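# Bridge three sticks across posts over the blue disc

## Task

Arm feet in the scene frame (metres, heading in degrees counter-clockwise from +x): arm1 at x=+0.62 y=+0.00 z=+0.72 heading +180; arm2 at x=-0.31 y=+0.54 z=+0.72 heading -60; arm3 at x=-0.31 y=-0.54 z=+0.72 heading +60. Place all three sticks so that each one's axis, the line running from one of its ends to the other, crosses above the blue disc painted on the table. When finished, no stick may be in contact with the table, and every post must still be standing close to its starting spot. Any number of arms may be used. The arrangement only counts if it holds without a robot supporting it. Release everything and move the arms away at the end.

## Robot and tools

SETUP. Three identical i2rt Big YAM arms named arm1, arm2 and arm3. Each has six revolute joints, a two-finger gripper and a wrist camera (arm1_cam_wrist, arm2_cam_wrist, arm3_cam_wrist). Two fixed room cameras, cam_high and cam_low, also watch the table. A hand can get roughly 1.0 m from its joint1 axis. With joints 1 and 6 at zero and the hand level and pointing ahead, the wrist camera rides on top of the hand, looking toward the fingertips.

FRAME. Everything shares one scene frame: origin on the floor, +z up; the table top sits near z=0.72 m. The point called hand lies halfway between the fingertips; its z axis runs along the fingers and the fingers separate along its y axis. Camera calibration uses OpenCV conventions: K in pixels, T_world_to_cam a 4x4 in metres mapping scene coordinates into the camera frame. Actual camera poses may deviate slightly from the listed ones, and wrist-camera poses are derived from reported joint angles, so treat them as approximate.

execute_actions. Argument "actions" is a list holding either one action or nothing (empty list = just report state and images). An action is an object keyed by arm name; each arm gets an object "joints" mapping joint names to ABSOLUTE targets (not offsets). Every arm has its own separate set; you may include any subset of arms and joints. Names, units and ranges: joint1_rad -2.879 to 2.879 (rotates the whole arm about its foot, positive = counter-clockwise viewed from above, 0 = arm extends along the foot's heading); joint2_rad 0 to 3.141 (shoulder; 0 = upper arm back and about level, increasing lifts it up then forward); joint3_rad 0 to 3.019 (elbow; 0 = folded, increasing opens); joint4_rad -1.692 to 1.57 (hand pitch, positive tips fingers up); joint5_rad -1.57 to 1.57 (hand yaw, positive toward the arm's right); joint6_rad -2.094 to 2.094 (hand roll, positive clockwise when viewed from behind the hand); gripper_m 0 to 0.093 metres (fingertip gap). Tolerances for counting as reached: ±0.045, ±0.14, ±0.09, ±0.055, ±0.03, ±0.035 rad and ±0.003 m. All motions in one action begin together but may finish at different moments; joints run at different speeds, so the hand's path can swing wide between postures. One action lasts at most 15 s. A joint you omit keeps chasing its previous target. Any unknown key or out-of-range number rejects the whole call and nothing moves. Optional "cameras": list of camera names or "all"; null/omitted means all, [] means none. Images come back in the order named on the "pictures" line.

wait: "seconds" 0 to 10; commands nothing new, returns state and images.
zoom_image: "camera" plus "region" [x0, y0, x1, y1] in pixels of that camera's most recent full image, origin top-left, at most 504 by 504.
read_manual: optional "section", only "licences"; no motion.
finished_scene: "scene" = number of the current scene; final, cannot be reversed; reports success. The task must already hold and stay held.

READING RESULTS. joint_positions gives each arm's current angles and gripper gap. joint_torques lists drive output per arm joint (no gripper); it is noisy, offset, non-zero in free air, and friction can mimic or mask load. joint_status tells how each commanded motion ended: "off_target" (stopped short, may still be pushing), "contact_stop" or "time_out" (target dropped, joint holds where it halted; a timed-out joint may keep a nearby target and continue pushing, listed in on_its_own), "not_followed" (a self/inter-arm collision check blocked the arm's targets, announced by a "joint command not followed" line, often with "cause:"; the gripper part still runs, and the blocked targets may be retried later). on_its_own describes what was not commanded this call; "held at" is a held target, not the current position. To relieve a pushing joint, command its reported position. Tiny changes near the current position may not move a joint. Loaded joints sag.

HEAT. Holding load, including while you deliberate, warms motors. A MOTOR HOT line appears from 85 °C; at 100 °C an OVER-TEMPERATURE FAULT drops that arm and its gripper until cooled, and its unfinished keys show "limit_stop_at_motor_heat" (resend targets afterwards). Some heat persists into later scenes.

CAUTIONS. The arms do not stop on contact and can push hard; avoid sustained pressing. Never let two robots squeeze or strike each other; the collision check can be late and ignores fingers, gripper housings and wrist cameras, and no state line reports robot-robot contact. Do not knock anything out of the work area, and avoid drops, slips and slams. Loose objects may occasionally get nudged by outside disturbances. The robot holds its last command while you think, and arms do not wait for one another. When finished, open the grippers and retreat so the sticks rest only on the posts.

Each tool is called after "Call:" as name([rows], argument=value, ...), one row to a line, values as JSON.

## Session

Call:
execute_actions(actions=[])

Scene clock: 0.00 s.
Joint torques (N m, as the arm reports them, + toward a larger angle): no reading
arm1.joint_positions: joint1_rad=+0.162 joint2_rad=+0.534 joint3_rad=+1.448 joint4_rad=-1.325 joint5_rad=+0.052 joint6_rad=+0.055 gripper_m=+0.095
arm1.joint_status: not commanded
arm1.hand: x=+0.4346 y=-0.0206 z=+1.3324 quat_wxyz=(-0.043, -0.834, -0.035, +0.548) (m; scene frame)
arm2.joint_positions: joint1_rad=-0.022 joint2_rad=+0.454 joint3_rad=+1.351 joint4_rad=-1.503 joint5_rad=-0.175 joint6_rad=-0.395 gripper_m=+0.094
arm2.joint_status: not commanded
arm2.hand: x=-0.2155 y=+0.4184 z=+1.3047 quat_wxyz=(-0.391, -0.267, -0.841, +0.260) (m; scene frame)
arm3.joint_positions: joint1_rad=+0.335 joint2_rad=+0.550 joint3_rad=+1.446 joint4_rad=-1.233 joint5_rad=-0.075 joint6_rad=+0.341 gripper_m=+0.094
arm3.joint_status: not commanded
arm3.hand: x=-0.2901 y=-0.3363 z=+1.3549 quat_wxyz=(-0.355, +0.428, -0.692, -0.460) (m; scene frame)
pictures: arm1_cam_wrist, arm2_cam_wrist, arm3_cam_wrist, cam_high, cam_low
Images, in order (width x height): arm1_cam_wrist 504x504, arm2_cam_wrist 504x504, arm3_cam_wrist 504x504, cam_high 504x504, cam_low 504x504.

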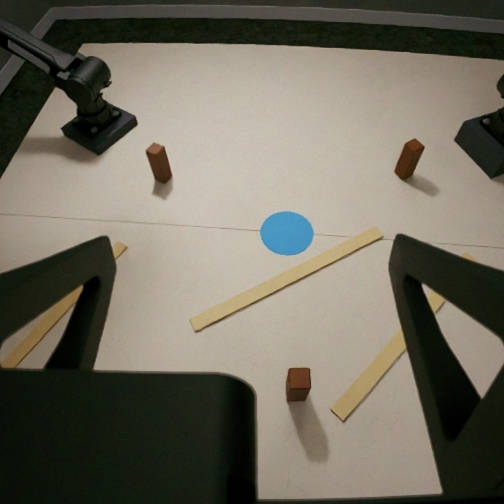

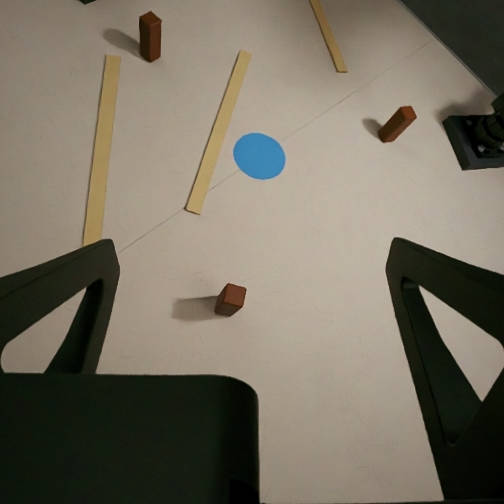

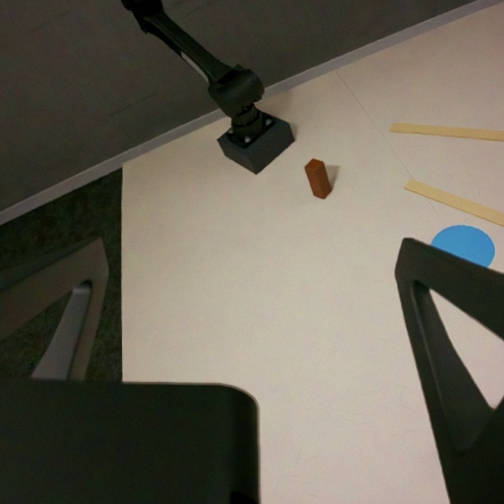

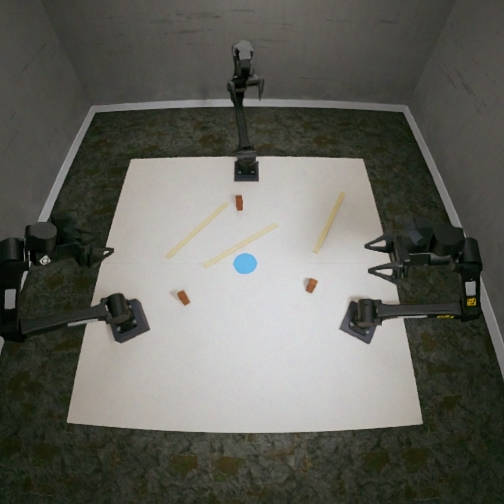

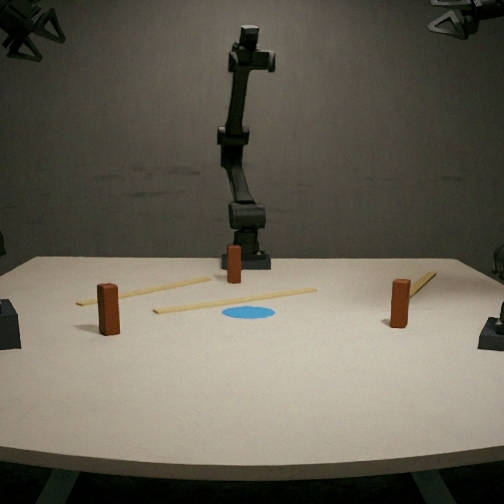

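Call:
zoom_image(camera="cam_high", region=[150, 170, 360, 320])

Call:
zoom_image(camera="cam_low", region=[60, 230, 460, 350])

Region (150, 170, 360, 320) of cam_high's 504x504 image, scaled by 2.400, with more detail than that image has; it fills the top 360 rows of this view, and the rest is white.

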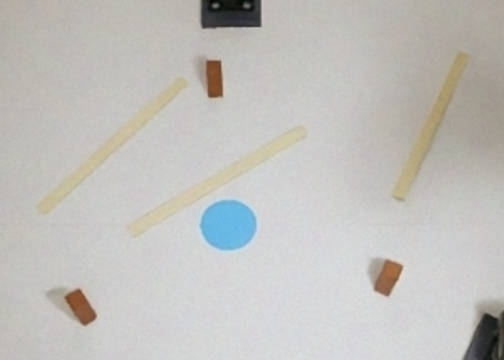

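Region (60, 230, 460, 350) of cam_low's 504x504 image, scaled by 1.260, with more detail than that image has; it fills the top 151 rows of this view, and the rest is white.

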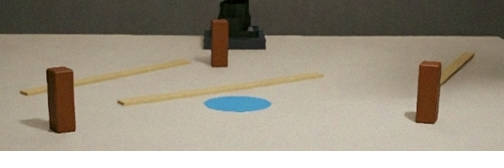

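Call:
execute_actions([
  {"arm1":{"joints":{"joint1_rad":0.19,"joint2_rad":1.663,"joint3_rad":1.253,"joint4_rad":-1.161,"joint5_rad":0,"joint6_rad":1.187,"gripper_m":0.07}},"arm2":{"joints":{"joint1_rad":0.547,"joint2_rad":1.712,"joint3_rad":1.196,"joint4_rad":-1.054,"joint5_rad":0,"joint6_rad":0.237,"gripper_m":0.07}},"arm3":{"joints":{"joint1_rad":-0.806,"joint2_rad":1.635,"joint3_rad":1.201,"joint4_rad":-1.136,"joint5_rad":0,"joint6_rad":0.737,"gripper_m":0.07}}},
])

Scene clock: 109.90 s.
Joint torques (N m, as the arm reports them, + toward a larger angle): arm1=[ -0.4  -11.35   7.51   0.49  -0.03   0.04] | arm2=[ -1.42 -14.07   8.77   0.71   0.06   0.05] | arm3=[  1.05 -10.51   9.54   0.47   0.09   0.07]
arm1.joint_positions: joint1_rad=+0.184 joint2_rad=+1.678 joint3_rad=+1.247 joint4_rad=-1.171 joint5_rad=+0.002 joint6_rad=+1.170 gripper_m=+0.070
arm1.joint_status: all done
arm1.hand: x=+0.1598 y=-0.0904 z=+0.8422 quat_wxyz=(+0.007, -0.884, +0.468, -0.011) (m; scene frame)
arm2.joint_positions: joint1_rad=+0.543 joint2_rad=+1.714 joint3_rad=+1.188 joint4_rad=-1.062 joint5_rad=-0.002 joint6_rad=+0.229 gripper_m=+0.070
arm2.joint_status: all done
arm2.hand: x=+0.0927 y=+0.2965 z=+0.8449 quat_wxyz=(+0.009, -0.374, -0.927, +0.000) (m; scene frame)
arm3.joint_positions: joint1_rad=-0.813 joint2_rad=+1.629 joint3_rad=+1.192 joint4_rad=-1.144 joint5_rad=-0.001 joint6_rad=+0.725 gripper_m=+0.070
arm3.joint_status: all done
arm3.hand: x=+0.1311 y=-0.4294 z=+0.8510 quat_wxyz=(+0.002, -0.240, -0.971, -0.001) (m; scene frame)
pictures: arm1_cam_wrist, arm2_cam_wrist, arm3_cam_wrist, cam_high, cam_low
camera_calibration (this result's frames):
arm1_cam_wrist: T_world_to_cam=[[0.828241, 0.559923, 0.0224306, -0.097638], [0.438253, -0.672173, 0.596756, -0.633767], [0.349215, -0.484428, -0.802109, 0.698118], [0, 0, 0, 1]] pos_world=[0.114825, -0.0331432, 0.940361]
arm2_cam_wrist: T_world_to_cam=[[-0.697649, -0.716348, 0.0114872, 0.265287], [-0.572442, 0.566998, 0.592303, -0.607697], [-0.430808, 0.406644, -0.805634, 0.723768], [0, 0, 0, 1]] pos_world=[0.149011, 0.240285, 0.939985]
arm3_cam_wrist: T_world_to_cam=[[-0.451949, -0.892043, -0.000395583, -0.32267], [-0.717806, 0.36341, 0.593875, -0.254908], [-0.529619, 0.268685, -0.804557, 0.993181], [0, 0, 0, 1]] pos_world=[0.197202, -0.462053, 0.950327]
Images, in order (width x height): arm1_cam_wrist 504x504, arm2_cam_wrist 504x504, arm3_cam_wrist 504x504, cam_high 504x504, cam_low 504x504.

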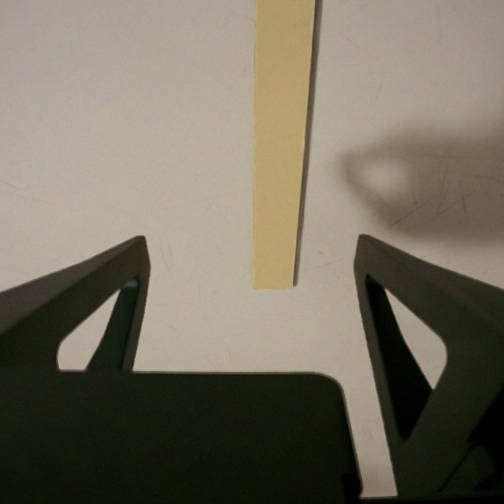

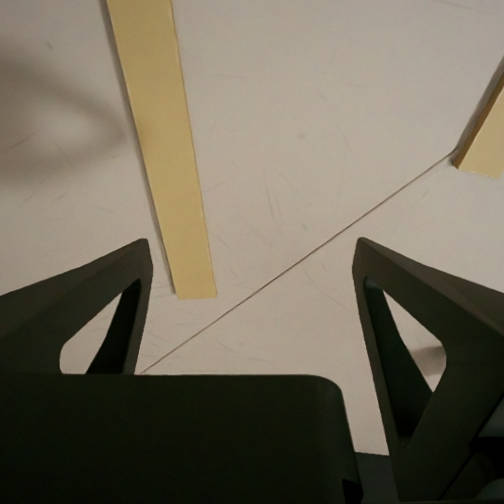

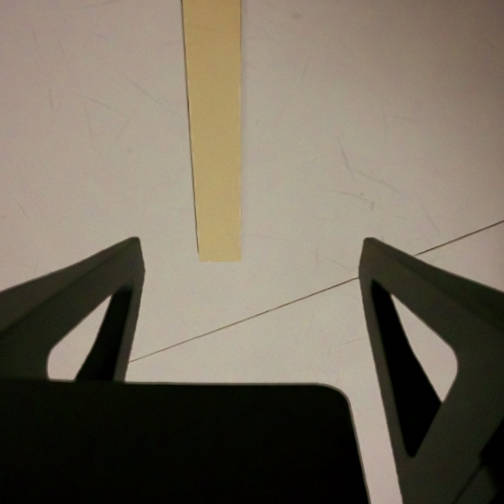

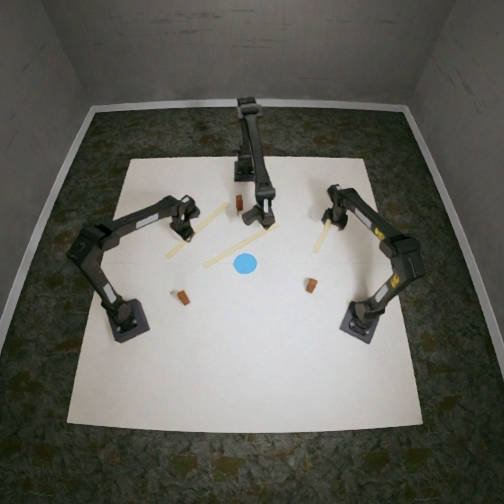

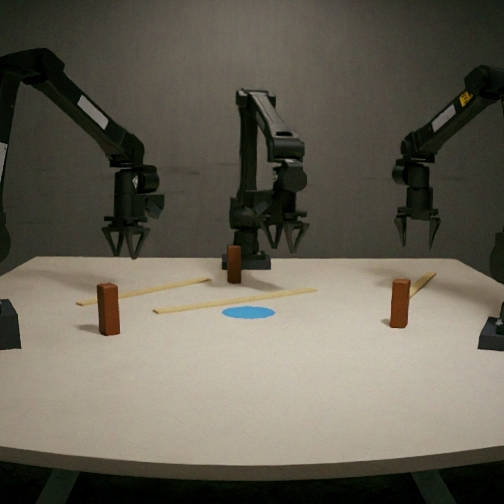

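Call:
execute_actions([
  {"arm1":{"joints":{"joint1_rad":0.178,"joint2_rad":1.766,"joint3_rad":1.096,"joint4_rad":-0.902,"joint6_rad":1.17}},"arm2":{"joints":{"joint1_rad":0.64,"joint2_rad":1.892,"joint3_rad":1.137,"joint4_rad":-0.815,"joint6_rad":0.27}},"arm3":{"joints":{"joint1_rad":-0.773,"joint2_rad":1.818,"joint3_rad":1.123,"joint4_rad":-0.875,"joint6_rad":0.775}}},
], cameras=["arm1_cam_wrist","arm2_cam_wrist","arm3_cam_wrist","cam_low"])

Scene clock: 137.53 s.
Joint torques (N m, as the arm reports them, + toward a larger angle): arm1=[ -1.26 -11.97   6.78   0.61  -0.04  -0.12] | arm2=[ -1.71 -15.43   7.17   0.84   0.07   0.06] | arm3=[  0.27 -13.06   8.79   0.7    0.07   0.12]
arm1.joint_positions: joint1_rad=+0.184 joint2_rad=+1.788 joint3_rad=+1.086 joint4_rad=-0.915 joint5_rad=+0.002 joint6_rad=+1.170 gripper_m=+0.070
arm1.joint_status: all done
arm1.hand: x=+0.1787 y=-0.0871 z=+0.7406 quat_wxyz=(+0.013, -0.884, +0.468, -0.017) (m; scene frame)
arm2.joint_positions: joint1_rad=+0.643 joint2_rad=+1.903 joint3_rad=+1.132 joint4_rad=-0.827 joint5_rad=-0.002 joint6_rad=+0.262 gripper_m=+0.070
arm2.joint_status: all done
arm2.hand: x=+0.1215 y=+0.3340 z=+0.7415 quat_wxyz=(+0.013, -0.343, -0.939, +0.000) (m; scene frame)
arm3.joint_positions: joint1_rad=-0.776 joint2_rad=+1.837 joint3_rad=+1.109 joint4_rad=-0.891 joint5_rad=-0.001 joint6_rad=+0.763 gripper_m=+0.070
arm3.joint_status: all done
arm3.hand: x=+0.1330 y=-0.4111 z=+0.7327 quat_wxyz=(+0.018, -0.240, -0.970, +0.008) (m; scene frame)
pictures: arm1_cam_wrist, arm2_cam_wrist, arm3_cam_wrist, cam_low
camera_calibration (this result's frames):
arm1_cam_wrist: T_world_to_cam=[[0.827933, 0.559569, 0.0375522, -0.124024], [0.428406, -0.674235, 0.601561, -0.581145], [0.361934, -0.481964, -0.797944, 0.606481], [0, 0, 0, 1]] pos_world=[0.132143, -0.0301265, 0.83819]
arm2_cam_wrist: T_world_to_cam=[[-0.648506, -0.76107, 0.014577, 0.320133], [-0.603498, 0.525722, 0.599505, -0.538955], [-0.463929, 0.379986, -0.800238, 0.646489], [0, 0, 0, 1]] pos_world=[0.182275, 0.281327, 0.835785]
arm3_cam_wrist: T_world_to_cam=[[-0.452121, -0.891611, 0.0248296, -0.323851], [-0.696312, 0.370212, 0.614892, -0.205415], [-0.557437, 0.260717, -0.78822, 0.882465], [0, 0, 0, 1]] pos_world=[0.202466, -0.442775, 0.829926]
Images, in order (width x height): arm1_cam_wrist 504x504, arm2_cam_wrist 504x504, arm3_cam_wrist 504x504, cam_low 504x504.

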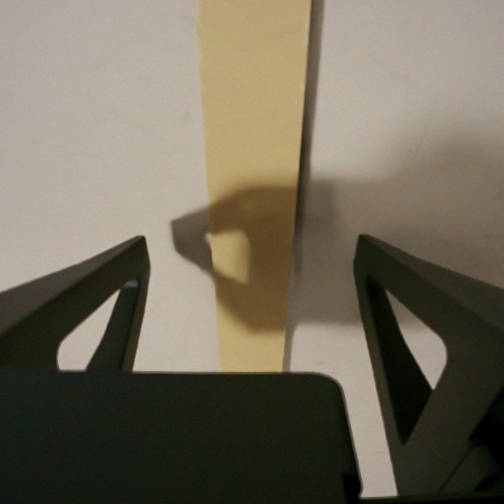

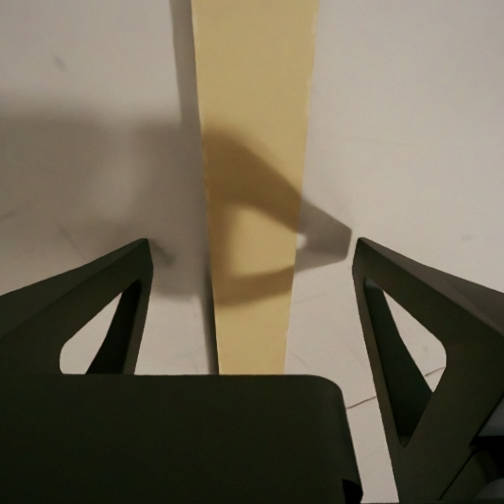

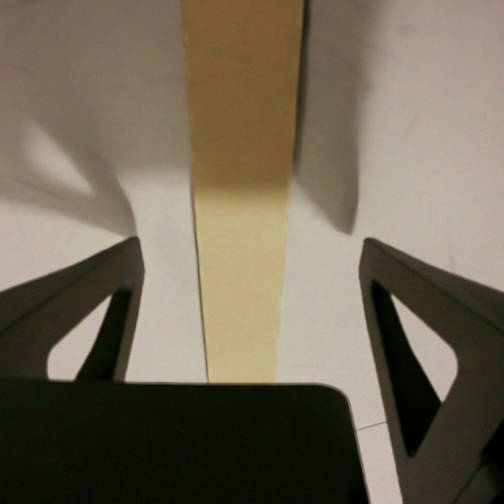

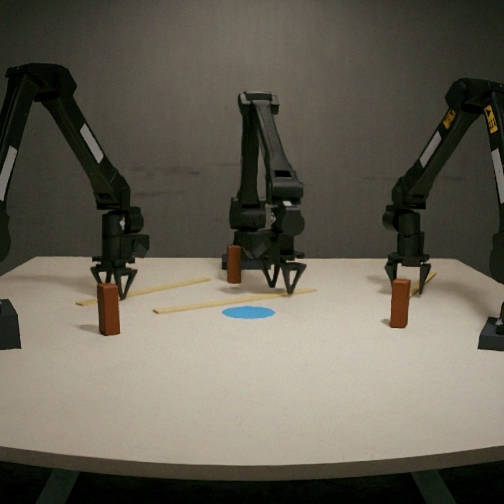

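Call:
execute_actions([
  {"arm1":{"joints":{"joint2_rad":1.802}},"arm2":{"joints":{"joint2_rad":1.93}},"arm3":{"joints":{"joint2_rad":1.838}}},
], cameras=["arm1_cam_wrist","arm2_cam_wrist","arm3_cam_wrist"])

Scene clock: 142.80 s.
Joint torques (N m, as the arm reports them, + toward a larger angle): arm1=[ -1.22 -10.21   6.72   0.58  -0.03  -0.12] | arm2=[ -1.87 -13.45   7.07   0.81   0.07   0.05] | arm3=[  0.48 -12.68   8.63   0.81   0.1    0.14]
arm1.joint_positions: joint1_rad=+0.184 joint2_rad=+1.797 joint3_rad=+1.086 joint4_rad=-0.915 joint5_rad=+0.002 joint6_rad=+1.170 gripper_m=+0.070
arm1.joint_status: all done
arm1.hand: x=+0.1798 y=-0.0869 z=+0.7370 quat_wxyz=(+0.015, -0.884, +0.468, -0.020) (m; scene frame)
arm2.joint_positions: joint1_rad=+0.643 joint2_rad=+1.908 joint3_rad=+1.132 joint4_rad=-0.826 joint5_rad=-0.002 joint6_rad=+0.262 gripper_m=+0.070
arm2.joint_status: all done
arm2.hand: x=+0.1209 y=+0.3342 z=+0.7392 quat_wxyz=(+0.015, -0.344, -0.939, +0.000) (m; scene frame)
arm3.joint_positions: joint1_rad=-0.776 joint2_rad=+1.837 joint3_rad=+1.109 joint4_rad=-0.891 joint5_rad=-0.001 joint6_rad=+0.763 gripper_m=+0.070
arm3.joint_status: all done
arm3.hand: x=+0.1330 y=-0.4111 z=+0.7327 quat_wxyz=(+0.018, -0.240, -0.970, +0.008) (m; scene frame)
pictures: arm1_cam_wrist, arm2_cam_wrist, arm3_cam_wrist
camera_calibration (this result's frames):
arm1_cam_wrist: T_world_to_cam=[[0.827572, 0.559531, 0.0452826, -0.130581], [0.423469, -0.675208, 0.60396, -0.580294], [0.368509, -0.480645, -0.795727, 0.600605], [0, 0, 0, 1]] pos_world=[0.132473, -0.0300778, 0.834305]
arm2_cam_wrist: T_world_to_cam=[[-0.649046, -0.760589, 0.0156042, 0.319145], [-0.601009, 0.525228, 0.602431, -0.540355], [-0.466398, 0.381627, -0.798019, 0.642442], [0, 0, 0, 1]] pos_world=[0.182015, 0.281375, 0.833227]
arm3_cam_wrist: T_world_to_cam=[[-0.452461, -0.891438, 0.0248414, -0.323743], [-0.696173, 0.370487, 0.614885, -0.205315], [-0.557335, 0.260918, -0.788226, 0.882538], [0, 0, 0, 1]] pos_world=[0.202453, -0.4428, 0.829927]
Images, in order (width x height): arm1_cam_wrist 504x504, arm2_cam_wrist 504x504, arm3_cam_wrist 504x504.

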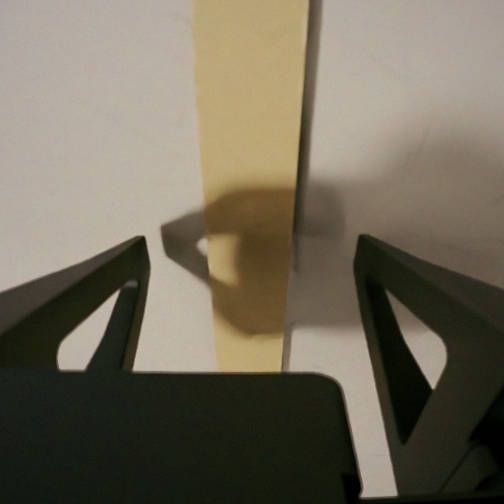

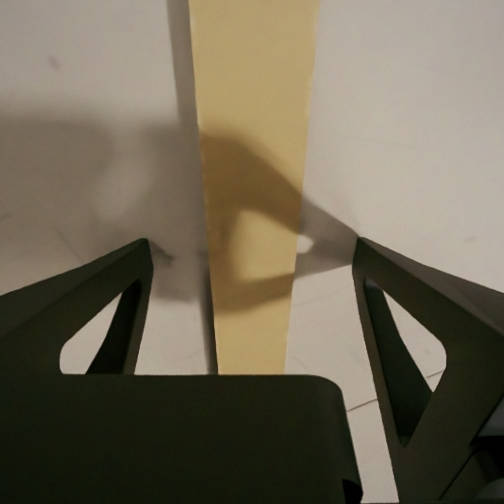

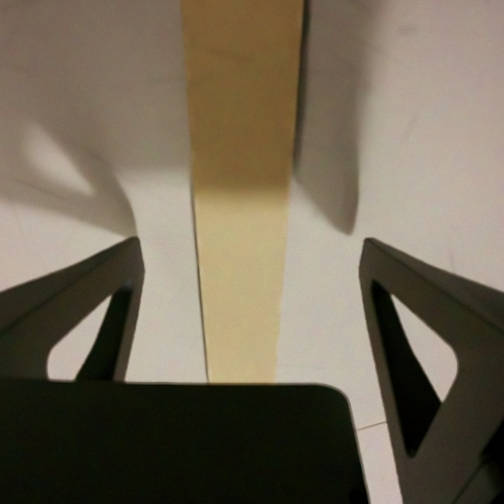

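Call:
execute_actions([
  {"arm1":{"joints":{"joint2_rad":1.83}},"arm2":{"joints":{"joint2_rad":1.945}},"arm3":{"joints":{"joint2_rad":1.86}}},
], cameras=["arm1_cam_wrist","arm2_cam_wrist","arm3_cam_wrist"])

Scene clock: 147.93 s.
Joint torques (N m, as the arm reports them, + toward a larger angle): arm1=[-1.15 -9.75  6.61  0.43  0.01 -0.11] | arm2=[ -1.82 -12.41   7.08   0.81   0.07   0.05] | arm3=[  0.98 -11.14   8.7    0.59   0.1    0.09]
arm1.joint_positions: joint1_rad=+0.184 joint2_rad=+1.815 joint3_rad=+1.086 joint4_rad=-0.911 joint5_rad=+0.001 joint6_rad=+1.170 gripper_m=+0.070
arm1.joint_status: all done
arm1.hand: x=+0.1813 y=-0.0864 z=+0.7291 quat_wxyz=(+0.019, -0.883, +0.468, -0.026) (m; scene frame)
arm2.joint_positions: joint1_rad=+0.643 joint2_rad=+1.908 joint3_rad=+1.132 joint4_rad=-0.826 joint5_rad=-0.002 joint6_rad=+0.262 gripper_m=+0.070
arm2.joint_status: all done
arm2.hand: x=+0.1208 y=+0.3343 z=+0.7388 quat_wxyz=(+0.016, -0.344, -0.939, +0.000) (m; scene frame)
arm3.joint_positions: joint1_rad=-0.776 joint2_rad=+1.837 joint3_rad=+1.109 joint4_rad=-0.891 joint5_rad=-0.001 joint6_rad=+0.763 gripper_m=+0.070
arm3.joint_status: all done
arm3.hand: x=+0.1330 y=-0.4111 z=+0.7327 quat_wxyz=(+0.018, -0.240, -0.970, +0.008) (m; scene frame)
pictures: arm1_cam_wrist, arm2_cam_wrist, arm3_cam_wrist
camera_calibration (this result's frames):
arm1_cam_wrist: T_world_to_cam=[[0.827267, 0.558809, 0.0579832, -0.141025], [0.414479, -0.676735, 0.608471, -0.57765], [0.379258, -0.479335, -0.791455, 0.58906], [0, 0, 0, 1]] pos_world=[0.132683, -0.0297525, 0.825875]
arm2_cam_wrist: T_world_to_cam=[[-0.649037, -0.760592, 0.0158057, 0.318964], [-0.600592, 0.525035, 0.603016, -0.540668], [-0.466948, 0.381887, -0.797572, 0.641736], [0, 0, 0, 1]] pos_world=[0.181956, 0.281401, 0.832821]
arm3_cam_wrist: T_world_to_cam=[[-0.452461, -0.891438, 0.0248414, -0.323743], [-0.696173, 0.370487, 0.614885, -0.205315], [-0.557335, 0.260918, -0.788226, 0.882538], [0, 0, 0, 1]] pos_world=[0.202453, -0.4428, 0.829927]
Images, in order (width x height): arm1_cam_wrist 504x504, arm2_cam_wrist 504x504, arm3_cam_wrist 504x504.

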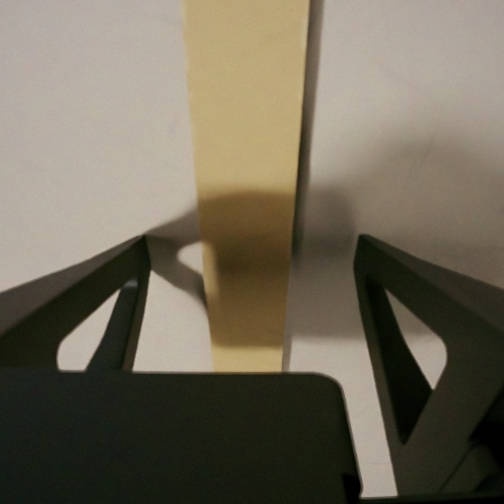

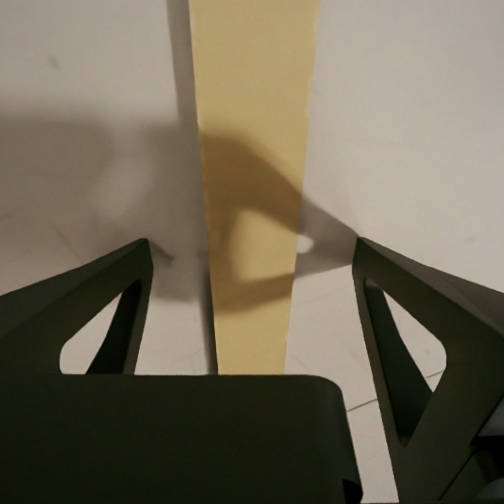

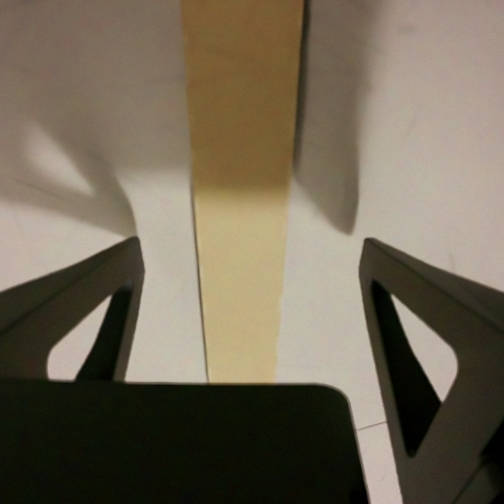

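Call:
execute_actions([
  {"arm1":{"joints":{"gripper_m":0.015}},"arm2":{"joints":{"gripper_m":0.015}},"arm3":{"joints":{"gripper_m":0.015}}},
], cameras=["arm1_cam_wrist","arm2_cam_wrist","arm3_cam_wrist"])

Call:
execute_actions([
  {"arm1":{"joints":{"joint2_rad":1.5,"joint3_rad":1.2,"joint4_rad":-1.25}},"arm2":{"joints":{"joint2_rad":1.6,"joint3_rad":1.2,"joint4_rad":-1.15}},"arm3":{"joints":{"joint2_rad":1.5,"joint3_rad":1.2,"joint4_rad":-1.25}}},
], cameras=["cam_high","cam_low"])

Scene clock: 155.43 s.
Joint torques (N m, as the arm reports them, + toward a larger angle): arm1=[-1.2  -9.91  6.6   0.35  0.04 -0.11] | arm2=[ -1.87 -12.5    7.07   0.78   0.07   0.04] | arm3=[  0.87 -10.99   8.63   0.61   0.1    0.04]
arm1.joint_positions: joint1_rad=+0.184 joint2_rad=+1.817 joint3_rad=+1.086 joint4_rad=-0.909 joint5_rad=+0.000 joint6_rad=+1.170 gripper_m=+0.027
arm1.joint_status: gripper_m off_target (ended at +0.027, target +0.015)
arm1.hand: x=+0.1813 y=-0.0866 z=+0.7283 quat_wxyz=(+0.019, -0.883, +0.468, -0.027) (m; scene frame)
arm2.joint_positions: joint1_rad=+0.643 joint2_rad=+1.910 joint3_rad=+1.132 joint4_rad=-0.825 joint5_rad=-0.002 joint6_rad=+0.262 gripper_m=+0.027
arm2.joint_status: gripper_m off_target (ended at +0.027, target +0.015)
arm2.hand: x=+0.1207 y=+0.3343 z=+0.7383 quat_wxyz=(+0.016, -0.344, -0.939, +0.000) (m; scene frame)
arm3.joint_positions: joint1_rad=-0.776 joint2_rad=+1.837 joint3_rad=+1.109 joint4_rad=-0.891 joint5_rad=-0.001 joint6_rad=+0.763 gripper_m=+0.015
arm3.joint_status: all done
arm3.hand: x=+0.1330 y=-0.4111 z=+0.7327 quat_wxyz=(+0.018, -0.240, -0.970, +0.008) (m; scene frame)
pictures: arm1_cam_wrist, arm2_cam_wrist, arm3_cam_wrist
camera_calibration (this result's frames):
arm1_cam_wrist: T_world_to_cam=[[0.827273, 0.558809, 0.0578924, -0.140749], [0.414066, -0.676128, 0.609426, -0.577833], [0.379695, -0.48019, -0.790727, 0.587632], [0, 0, 0, 1]] pos_world=[0.132577, -0.0298624, 0.824951]
arm2_cam_wrist: T_world_to_cam=[[-0.649029, -0.760596, 0.0160073, 0.318792], [-0.600173, 0.524841, 0.603601, -0.540855], [-0.467497, 0.382147, -0.797126, 0.640904], [0, 0, 0, 1]] pos_world=[0.18192, 0.281415, 0.832239]
arm3_cam_wrist: T_world_to_cam=[[-0.452461, -0.891438, 0.0248414, -0.323743], [-0.696173, 0.370487, 0.614885, -0.205315], [-0.557335, 0.260918, -0.788226, 0.882538], [0, 0, 0, 1]] pos_world=[0.202453, -0.4428, 0.829927]
Images, in order (width x height): arm1_cam_wrist 504x504, arm2_cam_wrist 504x504, arm3_cam_wrist 504x504.

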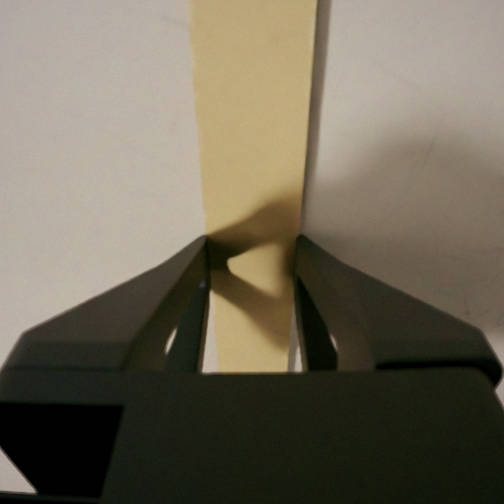

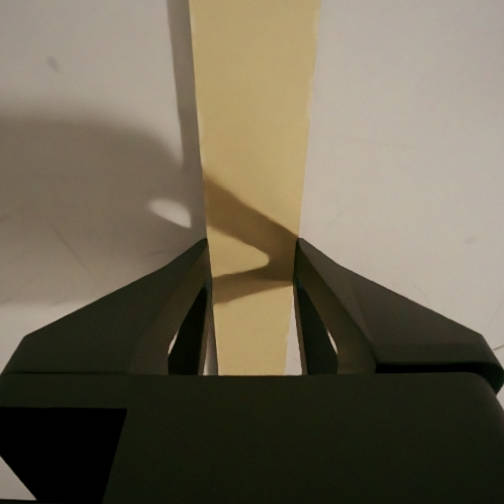

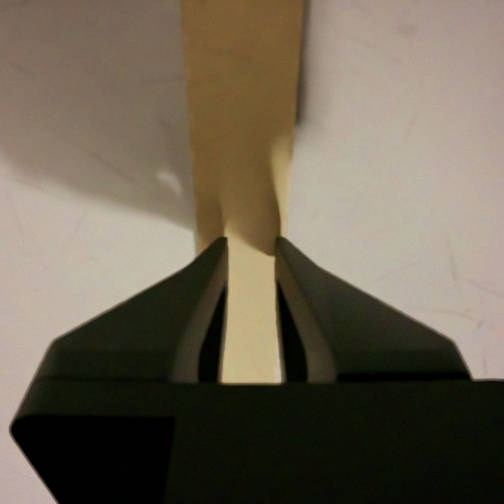

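Scene clock: 156.77 s.
Joint torques (N m, as the arm reports them, + toward a larger angle): arm1=[-1.24 -9.08 10.22 -0.26  0.07 -0.12] | arm2=[ -1.9  -12.01  11.04   0.17   0.07   0.04] | arm3=[ 1.07 -8.76 11.52 -0.36  0.06  0.03]
arm1.joint_positions: joint1_rad=+0.184 joint2_rad=+1.507 joint3_rad=+1.161 joint4_rad=-1.239 joint5_rad=+0.000 joint6_rad=+1.170 gripper_m=+0.027
arm1.joint_status: all done
arm1.hand: x=+0.2074 y=-0.0809 z=+0.8846 quat_wxyz=(+0.002, -0.884, +0.468, -0.006) (m; scene frame)
arm2.joint_positions: joint1_rad=+0.643 joint2_rad=+1.591 joint3_rad=+1.172 joint4_rad=-1.142 joint5_rad=-0.002 joint6_rad=+0.262 gripper_m=+0.027
arm2.joint_status: all done
arm2.hand: x=+0.0964 y=+0.3465 z=+0.8936 quat_wxyz=(-0.005, -0.344, -0.939, +0.001) (m; scene frame)
arm3.joint_positions: joint1_rad=-0.776 joint2_rad=+1.485 joint3_rad=+1.176 joint4_rad=-1.236 joint5_rad=-0.001 joint6_rad=+0.764 gripper_m=+0.015
arm3.joint_status: all done
arm3.hand: x=+0.0999 y=-0.4209 z=+0.9056 quat_wxyz=(-0.014, -0.241, -0.970, -0.010) (m; scene frame)
pictures: cam_high, cam_low
Images, in order (width x height): cam_high 504x504, cam_low 504x504.

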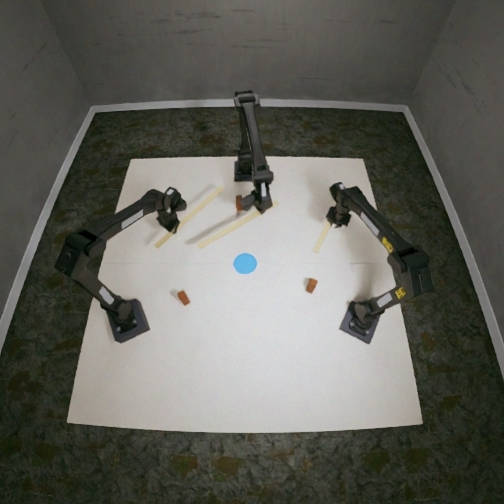

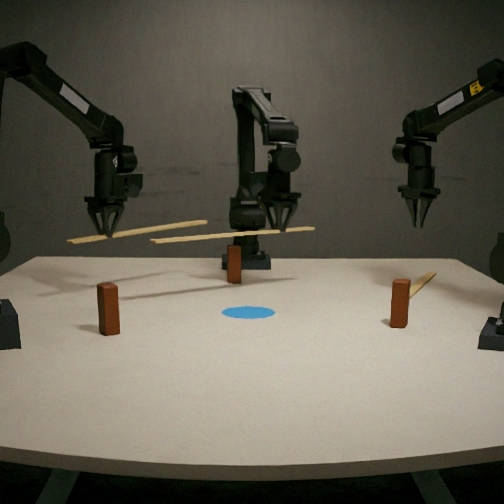

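Call:
execute_actions([
  {"arm3":{"joints":{"gripper_m":0.07,"joint2_rad":1.7,"joint3_rad":1.123,"joint4_rad":-0.99}}},
], cameras=[])

Call:
execute_actions([
  {"arm3":{"joints":{"joint2_rad":1.842,"joint4_rad":-0.865}}},
], cameras=["arm3_cam_wrist"])

Scene clock: 164.73 s.
Joint torques (N m, as the arm reports them, + toward a larger angle): arm1=[-1.19 -9.02 10.19 -0.23  0.07 -0.11] | arm2=[ -1.81 -11.98  11.03   0.16   0.07   0.05] | arm3=[  0.44 -13.68   9.44   0.62   0.11   0.13]
arm1.joint_positions: joint1_rad=+0.184 joint2_rad=+1.507 joint3_rad=+1.161 joint4_rad=-1.239 joint5_rad=+0.000 joint6_rad=+1.170 gripper_m=+0.027
arm1.joint_status: not commanded
arm1.hand: x=+0.2074 y=-0.0809 z=+0.8846 quat_wxyz=(+0.002, -0.884, +0.468, -0.006) (m; scene frame)
arm2.joint_positions: joint1_rad=+0.643 joint2_rad=+1.591 joint3_rad=+1.172 joint4_rad=-1.142 joint5_rad=-0.002 joint6_rad=+0.262 gripper_m=+0.027
arm2.joint_status: not commanded
arm2.hand: x=+0.0964 y=+0.3465 z=+0.8936 quat_wxyz=(-0.005, -0.344, -0.939, +0.001) (m; scene frame)
arm3.joint_positions: joint1_rad=-0.776 joint2_rad=+1.720 joint3_rad=+1.109 joint4_rad=-1.006 joint5_rad=-0.001 joint6_rad=+0.764 gripper_m=+0.070
arm3.joint_status: all done
arm3.hand: x=+0.1195 y=-0.4150 z=+0.7845 quat_wxyz=(+0.017, -0.241, -0.970, +0.008) (m; scene frame)
pictures: none
No camera images: the call's "cameras" was empty. Leave "cameras" out to get every camera's image.

Scene clock: 165.70 s.
Joint torques (N m, as the arm reports them, + toward a larger angle): arm1=[-1.18 -9.02 10.19 -0.25  0.06 -0.12] | arm2=[ -1.88 -12.03  11.04   0.16   0.07   0.05] | arm3=[  0.28 -13.9    8.41   0.61   0.1    0.1 ]
arm1.joint_positions: joint1_rad=+0.184 joint2_rad=+1.507 joint3_rad=+1.161 joint4_rad=-1.239 joint5_rad=+0.000 joint6_rad=+1.170 gripper_m=+0.027
arm1.joint_status: not commanded
arm1.hand: x=+0.2074 y=-0.0809 z=+0.8846 quat_wxyz=(+0.002, -0.884, +0.468, -0.006) (m; scene frame)
arm2.joint_positions: joint1_rad=+0.643 joint2_rad=+1.591 joint3_rad=+1.172 joint4_rad=-1.142 joint5_rad=-0.002 joint6_rad=+0.262 gripper_m=+0.027
arm2.joint_status: not commanded
arm2.hand: x=+0.0964 y=+0.3465 z=+0.8936 quat_wxyz=(-0.005, -0.344, -0.939, +0.001) (m; scene frame)
arm3.joint_positions: joint1_rad=-0.776 joint2_rad=+1.847 joint3_rad=+1.109 joint4_rad=-0.881 joint5_rad=-0.001 joint6_rad=+0.764 gripper_m=+0.070
arm3.joint_status: all done
arm3.hand: x=+0.1339 y=-0.4108 z=+0.7282 quat_wxyz=(+0.018, -0.241, -0.970, +0.008) (m; scene frame)
pictures: arm3_cam_wrist
camera_calibration (this result's frames):
arm3_cam_wrist: T_world_to_cam=[[-0.453151, -0.891094, 0.0246057, -0.322515], [-0.696119, 0.370972, 0.614653, -0.201624], [-0.556842, 0.261402, -0.788414, 0.879764], [0, 0, 0, 1]] pos_world=[0.203388, -0.442567, 0.825483]
Images, in order (width x height): arm3_cam_wrist 504x504.

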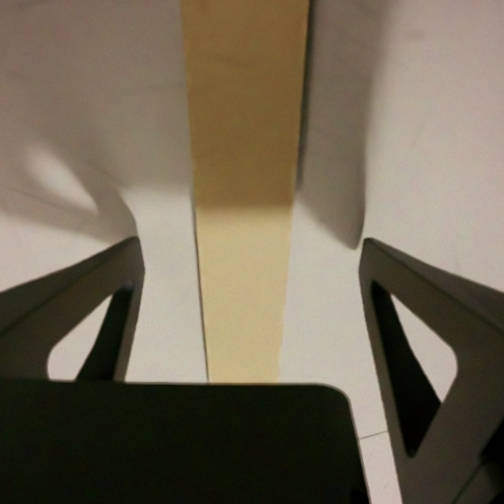

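Call:
execute_actions([
  {"arm3":{"joints":{"joint3_rad":1.085}}},
], cameras=["arm3_cam_wrist"])

Scene clock: 169.13 s.
Joint torques (N m, as the arm reports them, + toward a larger angle): arm1=[-1.1  -8.97 10.17 -0.24  0.06 -0.12] | arm2=[ -1.89 -12.01  11.04   0.16   0.07   0.04] | arm3=[ -0.44 -12.18   6.86   0.3    0.08   0.13]
arm1.joint_positions: joint1_rad=+0.184 joint2_rad=+1.507 joint3_rad=+1.161 joint4_rad=-1.239 joint5_rad=+0.000 joint6_rad=+1.170 gripper_m=+0.027
arm1.joint_status: not commanded
arm1.hand: x=+0.2074 y=-0.0809 z=+0.8846 quat_wxyz=(+0.002, -0.884, +0.468, -0.006) (m; scene frame)
arm2.joint_positions: joint1_rad=+0.643 joint2_rad=+1.591 joint3_rad=+1.172 joint4_rad=-1.142 joint5_rad=-0.002 joint6_rad=+0.262 gripper_m=+0.027
arm2.joint_status: not commanded
arm2.hand: x=+0.0964 y=+0.3465 z=+0.8936 quat_wxyz=(-0.005, -0.344, -0.939, +0.001) (m; scene frame)
arm3.joint_positions: joint1_rad=-0.776 joint2_rad=+1.846 joint3_rad=+1.090 joint4_rad=-0.877 joint5_rad=-0.001 joint6_rad=+0.766 gripper_m=+0.070
arm3.joint_status: all done
arm3.hand: x=+0.1260 y=-0.4130 z=+0.7236 quat_wxyz=(+0.024, -0.242, -0.970, +0.012) (m; scene frame)
pictures: arm3_cam_wrist
camera_calibration (this result's frames):
arm3_cam_wrist: T_world_to_cam=[[-0.454434, -0.890131, 0.0340169, -0.334272], [-0.687262, 0.374647, 0.622343, -0.208657], [-0.566711, 0.259435, -0.782005, 0.868075], [0, 0, 0, 1]] pos_world=[0.196641, -0.444583, 0.820066]
Images, in order (width x height): arm3_cam_wrist 504x504.

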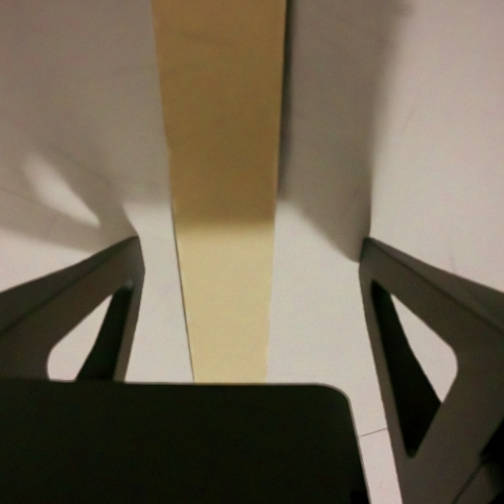

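Call:
execute_actions([
  {"arm3":{"joints":{"gripper_m":0.015}}},
], cameras=["arm3_cam_wrist"])

Scene clock: 171.93 s.
Joint torques (N m, as the arm reports them, + toward a larger angle): arm1=[-1.28 -8.97 10.17 -0.24  0.06 -0.12] | arm2=[ -1.78 -12.    11.03   0.18   0.07   0.04] | arm3=[  0.09 -12.1    6.76   0.35   0.13   0.06]
arm1.joint_positions: joint1_rad=+0.184 joint2_rad=+1.507 joint3_rad=+1.161 joint4_rad=-1.239 joint5_rad=+0.000 joint6_rad=+1.170 gripper_m=+0.027
arm1.joint_status: not commanded
arm1.hand: x=+0.2074 y=-0.0809 z=+0.8846 quat_wxyz=(+0.002, -0.884, +0.468, -0.006) (m; scene frame)
arm2.joint_positions: joint1_rad=+0.643 joint2_rad=+1.591 joint3_rad=+1.172 joint4_rad=-1.142 joint5_rad=-0.002 joint6_rad=+0.262 gripper_m=+0.027
arm2.joint_status: not commanded
arm2.hand: x=+0.0964 y=+0.3465 z=+0.8936 quat_wxyz=(-0.005, -0.344, -0.939, +0.001) (m; scene frame)
arm3.joint_positions: joint1_rad=-0.776 joint2_rad=+1.846 joint3_rad=+1.089 joint4_rad=-0.877 joint5_rad=-0.001 joint6_rad=+0.766 gripper_m=+0.027
arm3.joint_status: gripper_m off_target (ended at +0.027, target +0.015)
arm3.hand: x=+0.1250 y=-0.4132 z=+0.7231 quat_wxyz=(+0.025, -0.242, -0.970, +0.012) (m; scene frame)
pictures: arm3_cam_wrist
camera_calibration (this result's frames):
arm3_cam_wrist: T_world_to_cam=[[-0.45472, -0.889944, 0.0350528, -0.335498], [-0.685908, 0.375029, 0.623605, -0.209839], [-0.56812, 0.259523, -0.780953, 0.866645], [0, 0, 0, 1]] pos_world=[0.19587, -0.444793, 0.819426]
Images, in order (width x height): arm3_cam_wrist 504x504.

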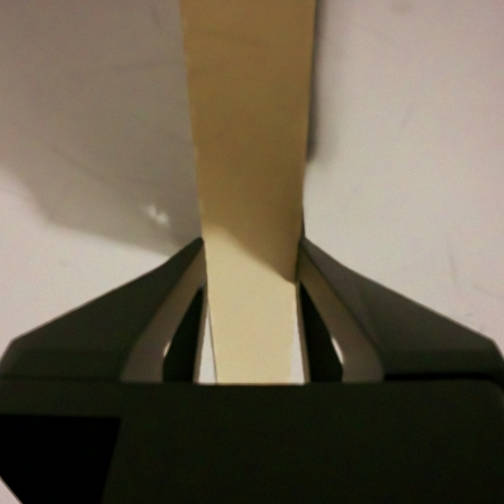

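Call:
execute_actions([
  {"arm2":{"joints":{"joint2_rad":1.028,"joint3_rad":0.867,"joint4_rad":-1.41,"joint6_rad":0.3}},"arm3":{"joints":{"joint2_rad":1.028,"joint3_rad":0.867,"joint4_rad":-1.41}}},
], cameras=[])

Call:
execute_actions([
  {"arm2":{"joints":{"joint1_rad":-0.087}},"arm3":{"joints":{"joint1_rad":-0.096,"joint6_rad":0.3}}},
], cameras=["cam_high"])

Call:
execute_actions([
  {"arm1":{"joints":{"joint1_rad":-0.054,"joint2_rad":1.028,"joint3_rad":0.867,"joint4_rad":-1.41,"joint6_rad":0.3}}},
], cameras=["cam_high","cam_low"])

Scene clock: 234.40 s.
Joint torques (N m, as the arm reports them, + toward a larger angle): arm1=[-1.25 -9.01 10.19 -0.24  0.06 -0.12] | arm2=[-1.84 -4.49  9.47  0.27  0.08  0.06] | arm3=[ 1.6  -3.52 10.82 -0.46  0.09  0.05]
arm1.joint_positions: joint1_rad=+0.184 joint2_rad=+1.507 joint3_rad=+1.161 joint4_rad=-1.239 joint5_rad=+0.000 joint6_rad=+1.170 gripper_m=+0.027
arm1.joint_status: not commanded
arm1.hand: x=+0.2074 y=-0.0809 z=+0.8846 quat_wxyz=(+0.002, -0.884, +0.468, -0.006) (m; scene frame)
arm2.joint_positions: joint1_rad=+0.643 joint2_rad=+1.023 joint3_rad=+0.866 joint4_rad=-1.405 joint5_rad=-0.002 joint6_rad=+0.292 gripper_m=+0.027
arm2.joint_status: all done
arm2.hand: x=-0.0727 y=+0.4262 z=+0.9705 quat_wxyz=(-0.004, -0.357, -0.934, +0.001) (m; scene frame)
arm3.joint_positions: joint1_rad=-0.776 joint2_rad=+1.032 joint3_rad=+0.855 joint4_rad=-1.399 joint5_rad=+0.000 joint6_rad=+0.766 gripper_m=+0.027
arm3.joint_status: all done
arm3.hand: x=-0.0607 y=-0.4668 z=+0.9299 quat_wxyz=(-0.001, -0.242, -0.970, -0.002) (m; scene frame)
pictures: none
No camera images: the call's "cameras" was empty. Leave "cameras" out to get every camera's image.

Scene clock: 235.87 s.
Joint torques (N m, as the arm reports them, + toward a larger angle): arm1=[-1.16 -9.01 10.18 -0.25  0.07 -0.11] | arm2=[-2.41 -4.58  9.49  0.27  0.06  0.03] | arm3=[ 0.3  -4.1  10.8  -0.18  0.04 -0.1 ]
arm1.joint_positions: joint1_rad=+0.184 joint2_rad=+1.507 joint3_rad=+1.161 joint4_rad=-1.239 joint5_rad=+0.000 joint6_rad=+1.170 gripper_m=+0.027
arm1.joint_status: not commanded
arm1.hand: x=+0.2074 y=-0.0809 z=+0.8846 quat_wxyz=(+0.002, -0.884, +0.468, -0.006) (m; scene frame)
arm2.joint_positions: joint1_rad=-0.077 joint2_rad=+1.023 joint3_rad=+0.866 joint4_rad=-1.405 joint5_rad=-0.002 joint6_rad=+0.294 gripper_m=+0.027
arm2.joint_status: all done
arm2.hand: x=-0.2050 y=+0.2975 z=+0.9712 quat_wxyz=(-0.005, -0.664, -0.747, +0.003) (m; scene frame)
arm3.joint_positions: joint1_rad=-0.100 joint2_rad=+1.032 joint3_rad=+0.855 joint4_rad=-1.399 joint5_rad=-0.001 joint6_rad=+0.312 gripper_m=+0.027
arm3.joint_status: all done
arm3.hand: x=-0.1603 y=-0.3255 z=+0.9298 quat_wxyz=(-0.002, +0.315, -0.949, +0.000) (m; scene frame)
pictures: cam_high
Images, in order (width x height): cam_high 504x504.

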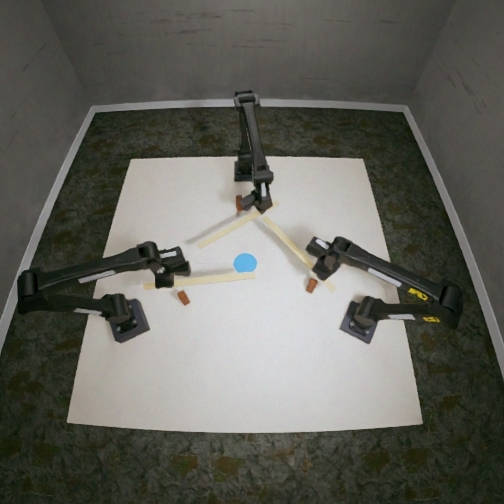

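Scene clock: 237.67 s.
Joint torques (N m, as the arm reports them, + toward a larger angle): arm1=[-0.32 -2.66  7.7   0.01  0.01 -0.27] | arm2=[-2.34 -4.55  9.49  0.28  0.05  0.03] | arm3=[ 0.68 -4.63 10.82 -0.22  0.04 -0.16]
arm1.joint_positions: joint1_rad=-0.061 joint2_rad=+1.023 joint3_rad=+0.870 joint4_rad=-1.404 joint5_rad=-0.001 joint6_rad=+0.317 gripper_m=+0.027
arm1.joint_status: all done
arm1.hand: x=+0.3577 y=+0.0141 z=+0.9313 quat_wxyz=(-0.004, -0.983, +0.182, +0.007) (m; scene frame)
arm2.joint_positions: joint1_rad=-0.077 joint2_rad=+1.023 joint3_rad=+0.866 joint4_rad=-1.405 joint5_rad=-0.002 joint6_rad=+0.294 gripper_m=+0.027
arm2.joint_status: not commanded
arm2.hand: x=-0.2050 y=+0.2975 z=+0.9712 quat_wxyz=(-0.005, -0.664, -0.747, +0.003) (m; scene frame)
arm3.joint_positions: joint1_rad=-0.100 joint2_rad=+1.032 joint3_rad=+0.855 joint4_rad=-1.399 joint5_rad=-0.001 joint6_rad=+0.312 gripper_m=+0.027
arm3.joint_status: not commanded
arm3.hand: x=-0.1603 y=-0.3255 z=+0.9298 quat_wxyz=(-0.002, +0.315, -0.949, +0.000) (m; scene frame)
pictures: cam_high, cam_low
Images, in order (width x height): cam_high 504x504, cam_low 504x504.

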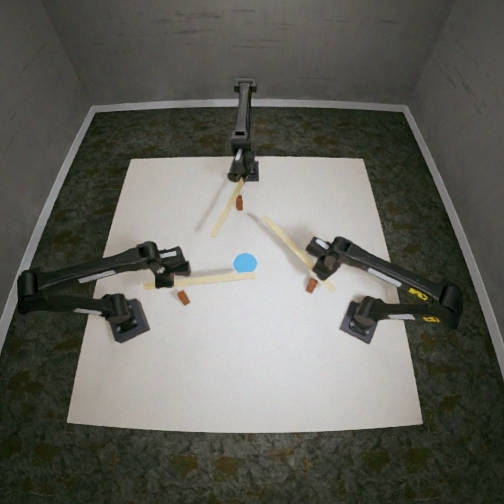

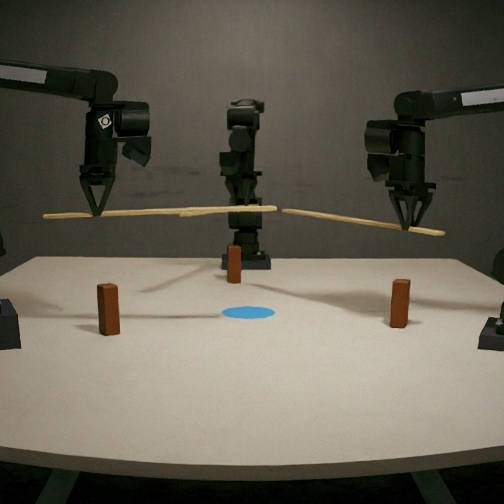

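Call:
execute_actions([
  {"arm1":{"joints":{"joint2_rad":1.295,"joint3_rad":0.878,"joint4_rad":-1.004}},"arm2":{"joints":{"joint2_rad":1.37,"joint3_rad":0.861,"joint4_rad":-0.909}},"arm3":{"joints":{"joint2_rad":1.222,"joint3_rad":0.782,"joint4_rad":-0.979}}},
], cameras=["cam_high","cam_low"])

Scene clock: 254.67 s.
Joint torques (N m, as the arm reports them, + toward a larger angle): arm1=[-0.33 -7.21  7.92  1.03  0.02 -0.26] | arm2=[ -2.44 -10.24   8.98   1.27   0.06   0.03] | arm3=[-0.34 -7.47 10.17  1.17  0.07 -0.06]
arm1.joint_positions: joint1_rad=-0.061 joint2_rad=+1.315 joint3_rad=+0.870 joint4_rad=-1.021 joint5_rad=-0.001 joint6_rad=+0.316 gripper_m=+0.027
arm1.joint_status: all done
arm1.hand: x=+0.2586 y=+0.0185 z=+0.8517 quat_wxyz=(-0.010, -0.982, +0.181, +0.053) (m; scene frame)
arm2.joint_positions: joint1_rad=-0.077 joint2_rad=+1.384 joint3_rad=+0.854 joint4_rad=-0.925 joint5_rad=-0.002 joint6_rad=+0.294 gripper_m=+0.027
arm2.joint_status: all done
arm2.hand: x=-0.1594 y=+0.1924 z=+0.8660 quat_wxyz=(-0.054, -0.663, -0.746, +0.026) (m; scene frame)
arm3.joint_positions: joint1_rad=-0.100 joint2_rad=+1.238 joint3_rad=+0.768 joint4_rad=-1.000 joint5_rad=-0.001 joint6_rad=+0.312 gripper_m=+0.027
arm3.joint_status: all done
arm3.hand: x=-0.1208 y=-0.2704 z=+0.8462 quat_wxyz=(-0.045, +0.315, -0.947, -0.031) (m; scene frame)
pictures: cam_high, cam_low
Images, in order (width x height): cam_high 504x504, cam_low 504x504.

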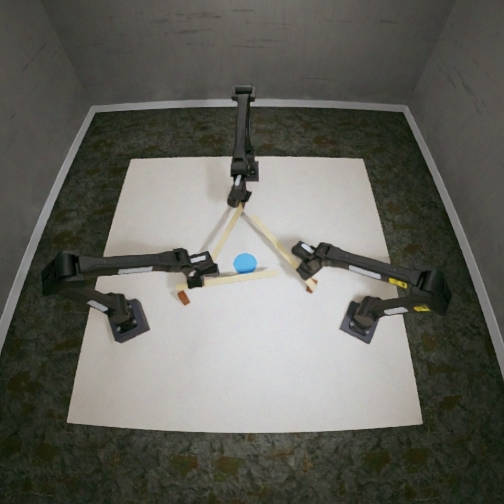

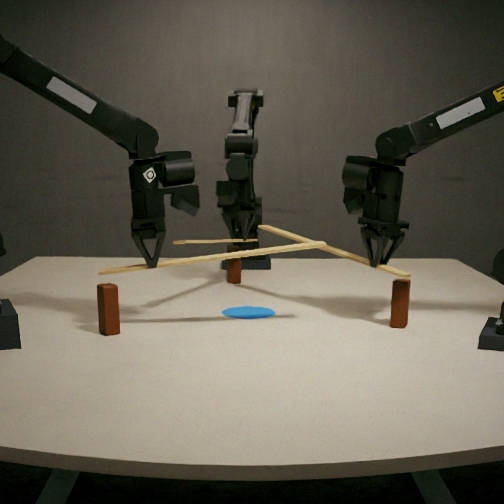

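Call:
zoom_image(camera="cam_low", region=[80, 200, 430, 340])

Call:
zoom_image(camera="cam_high", region=[150, 170, 350, 320])

Region (80, 200, 430, 340) of cam_low's 504x504 image, scaled by 1.440, with more detail than that image has; it fills the top 202 rows of this view, and the rest is white.

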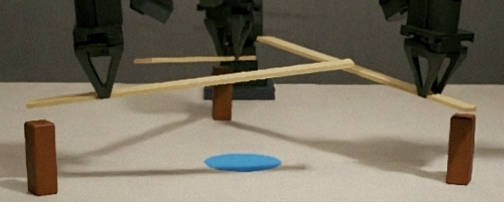

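Region (150, 170, 350, 320) of cam_high's 504x504 image, scaled by 2.520, with more detail than that image has; it fills the top 378 rows of this view, and the rest is white.

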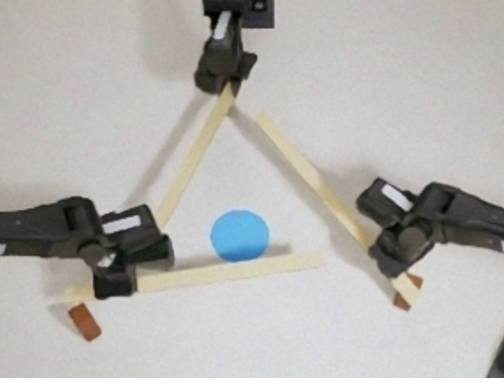

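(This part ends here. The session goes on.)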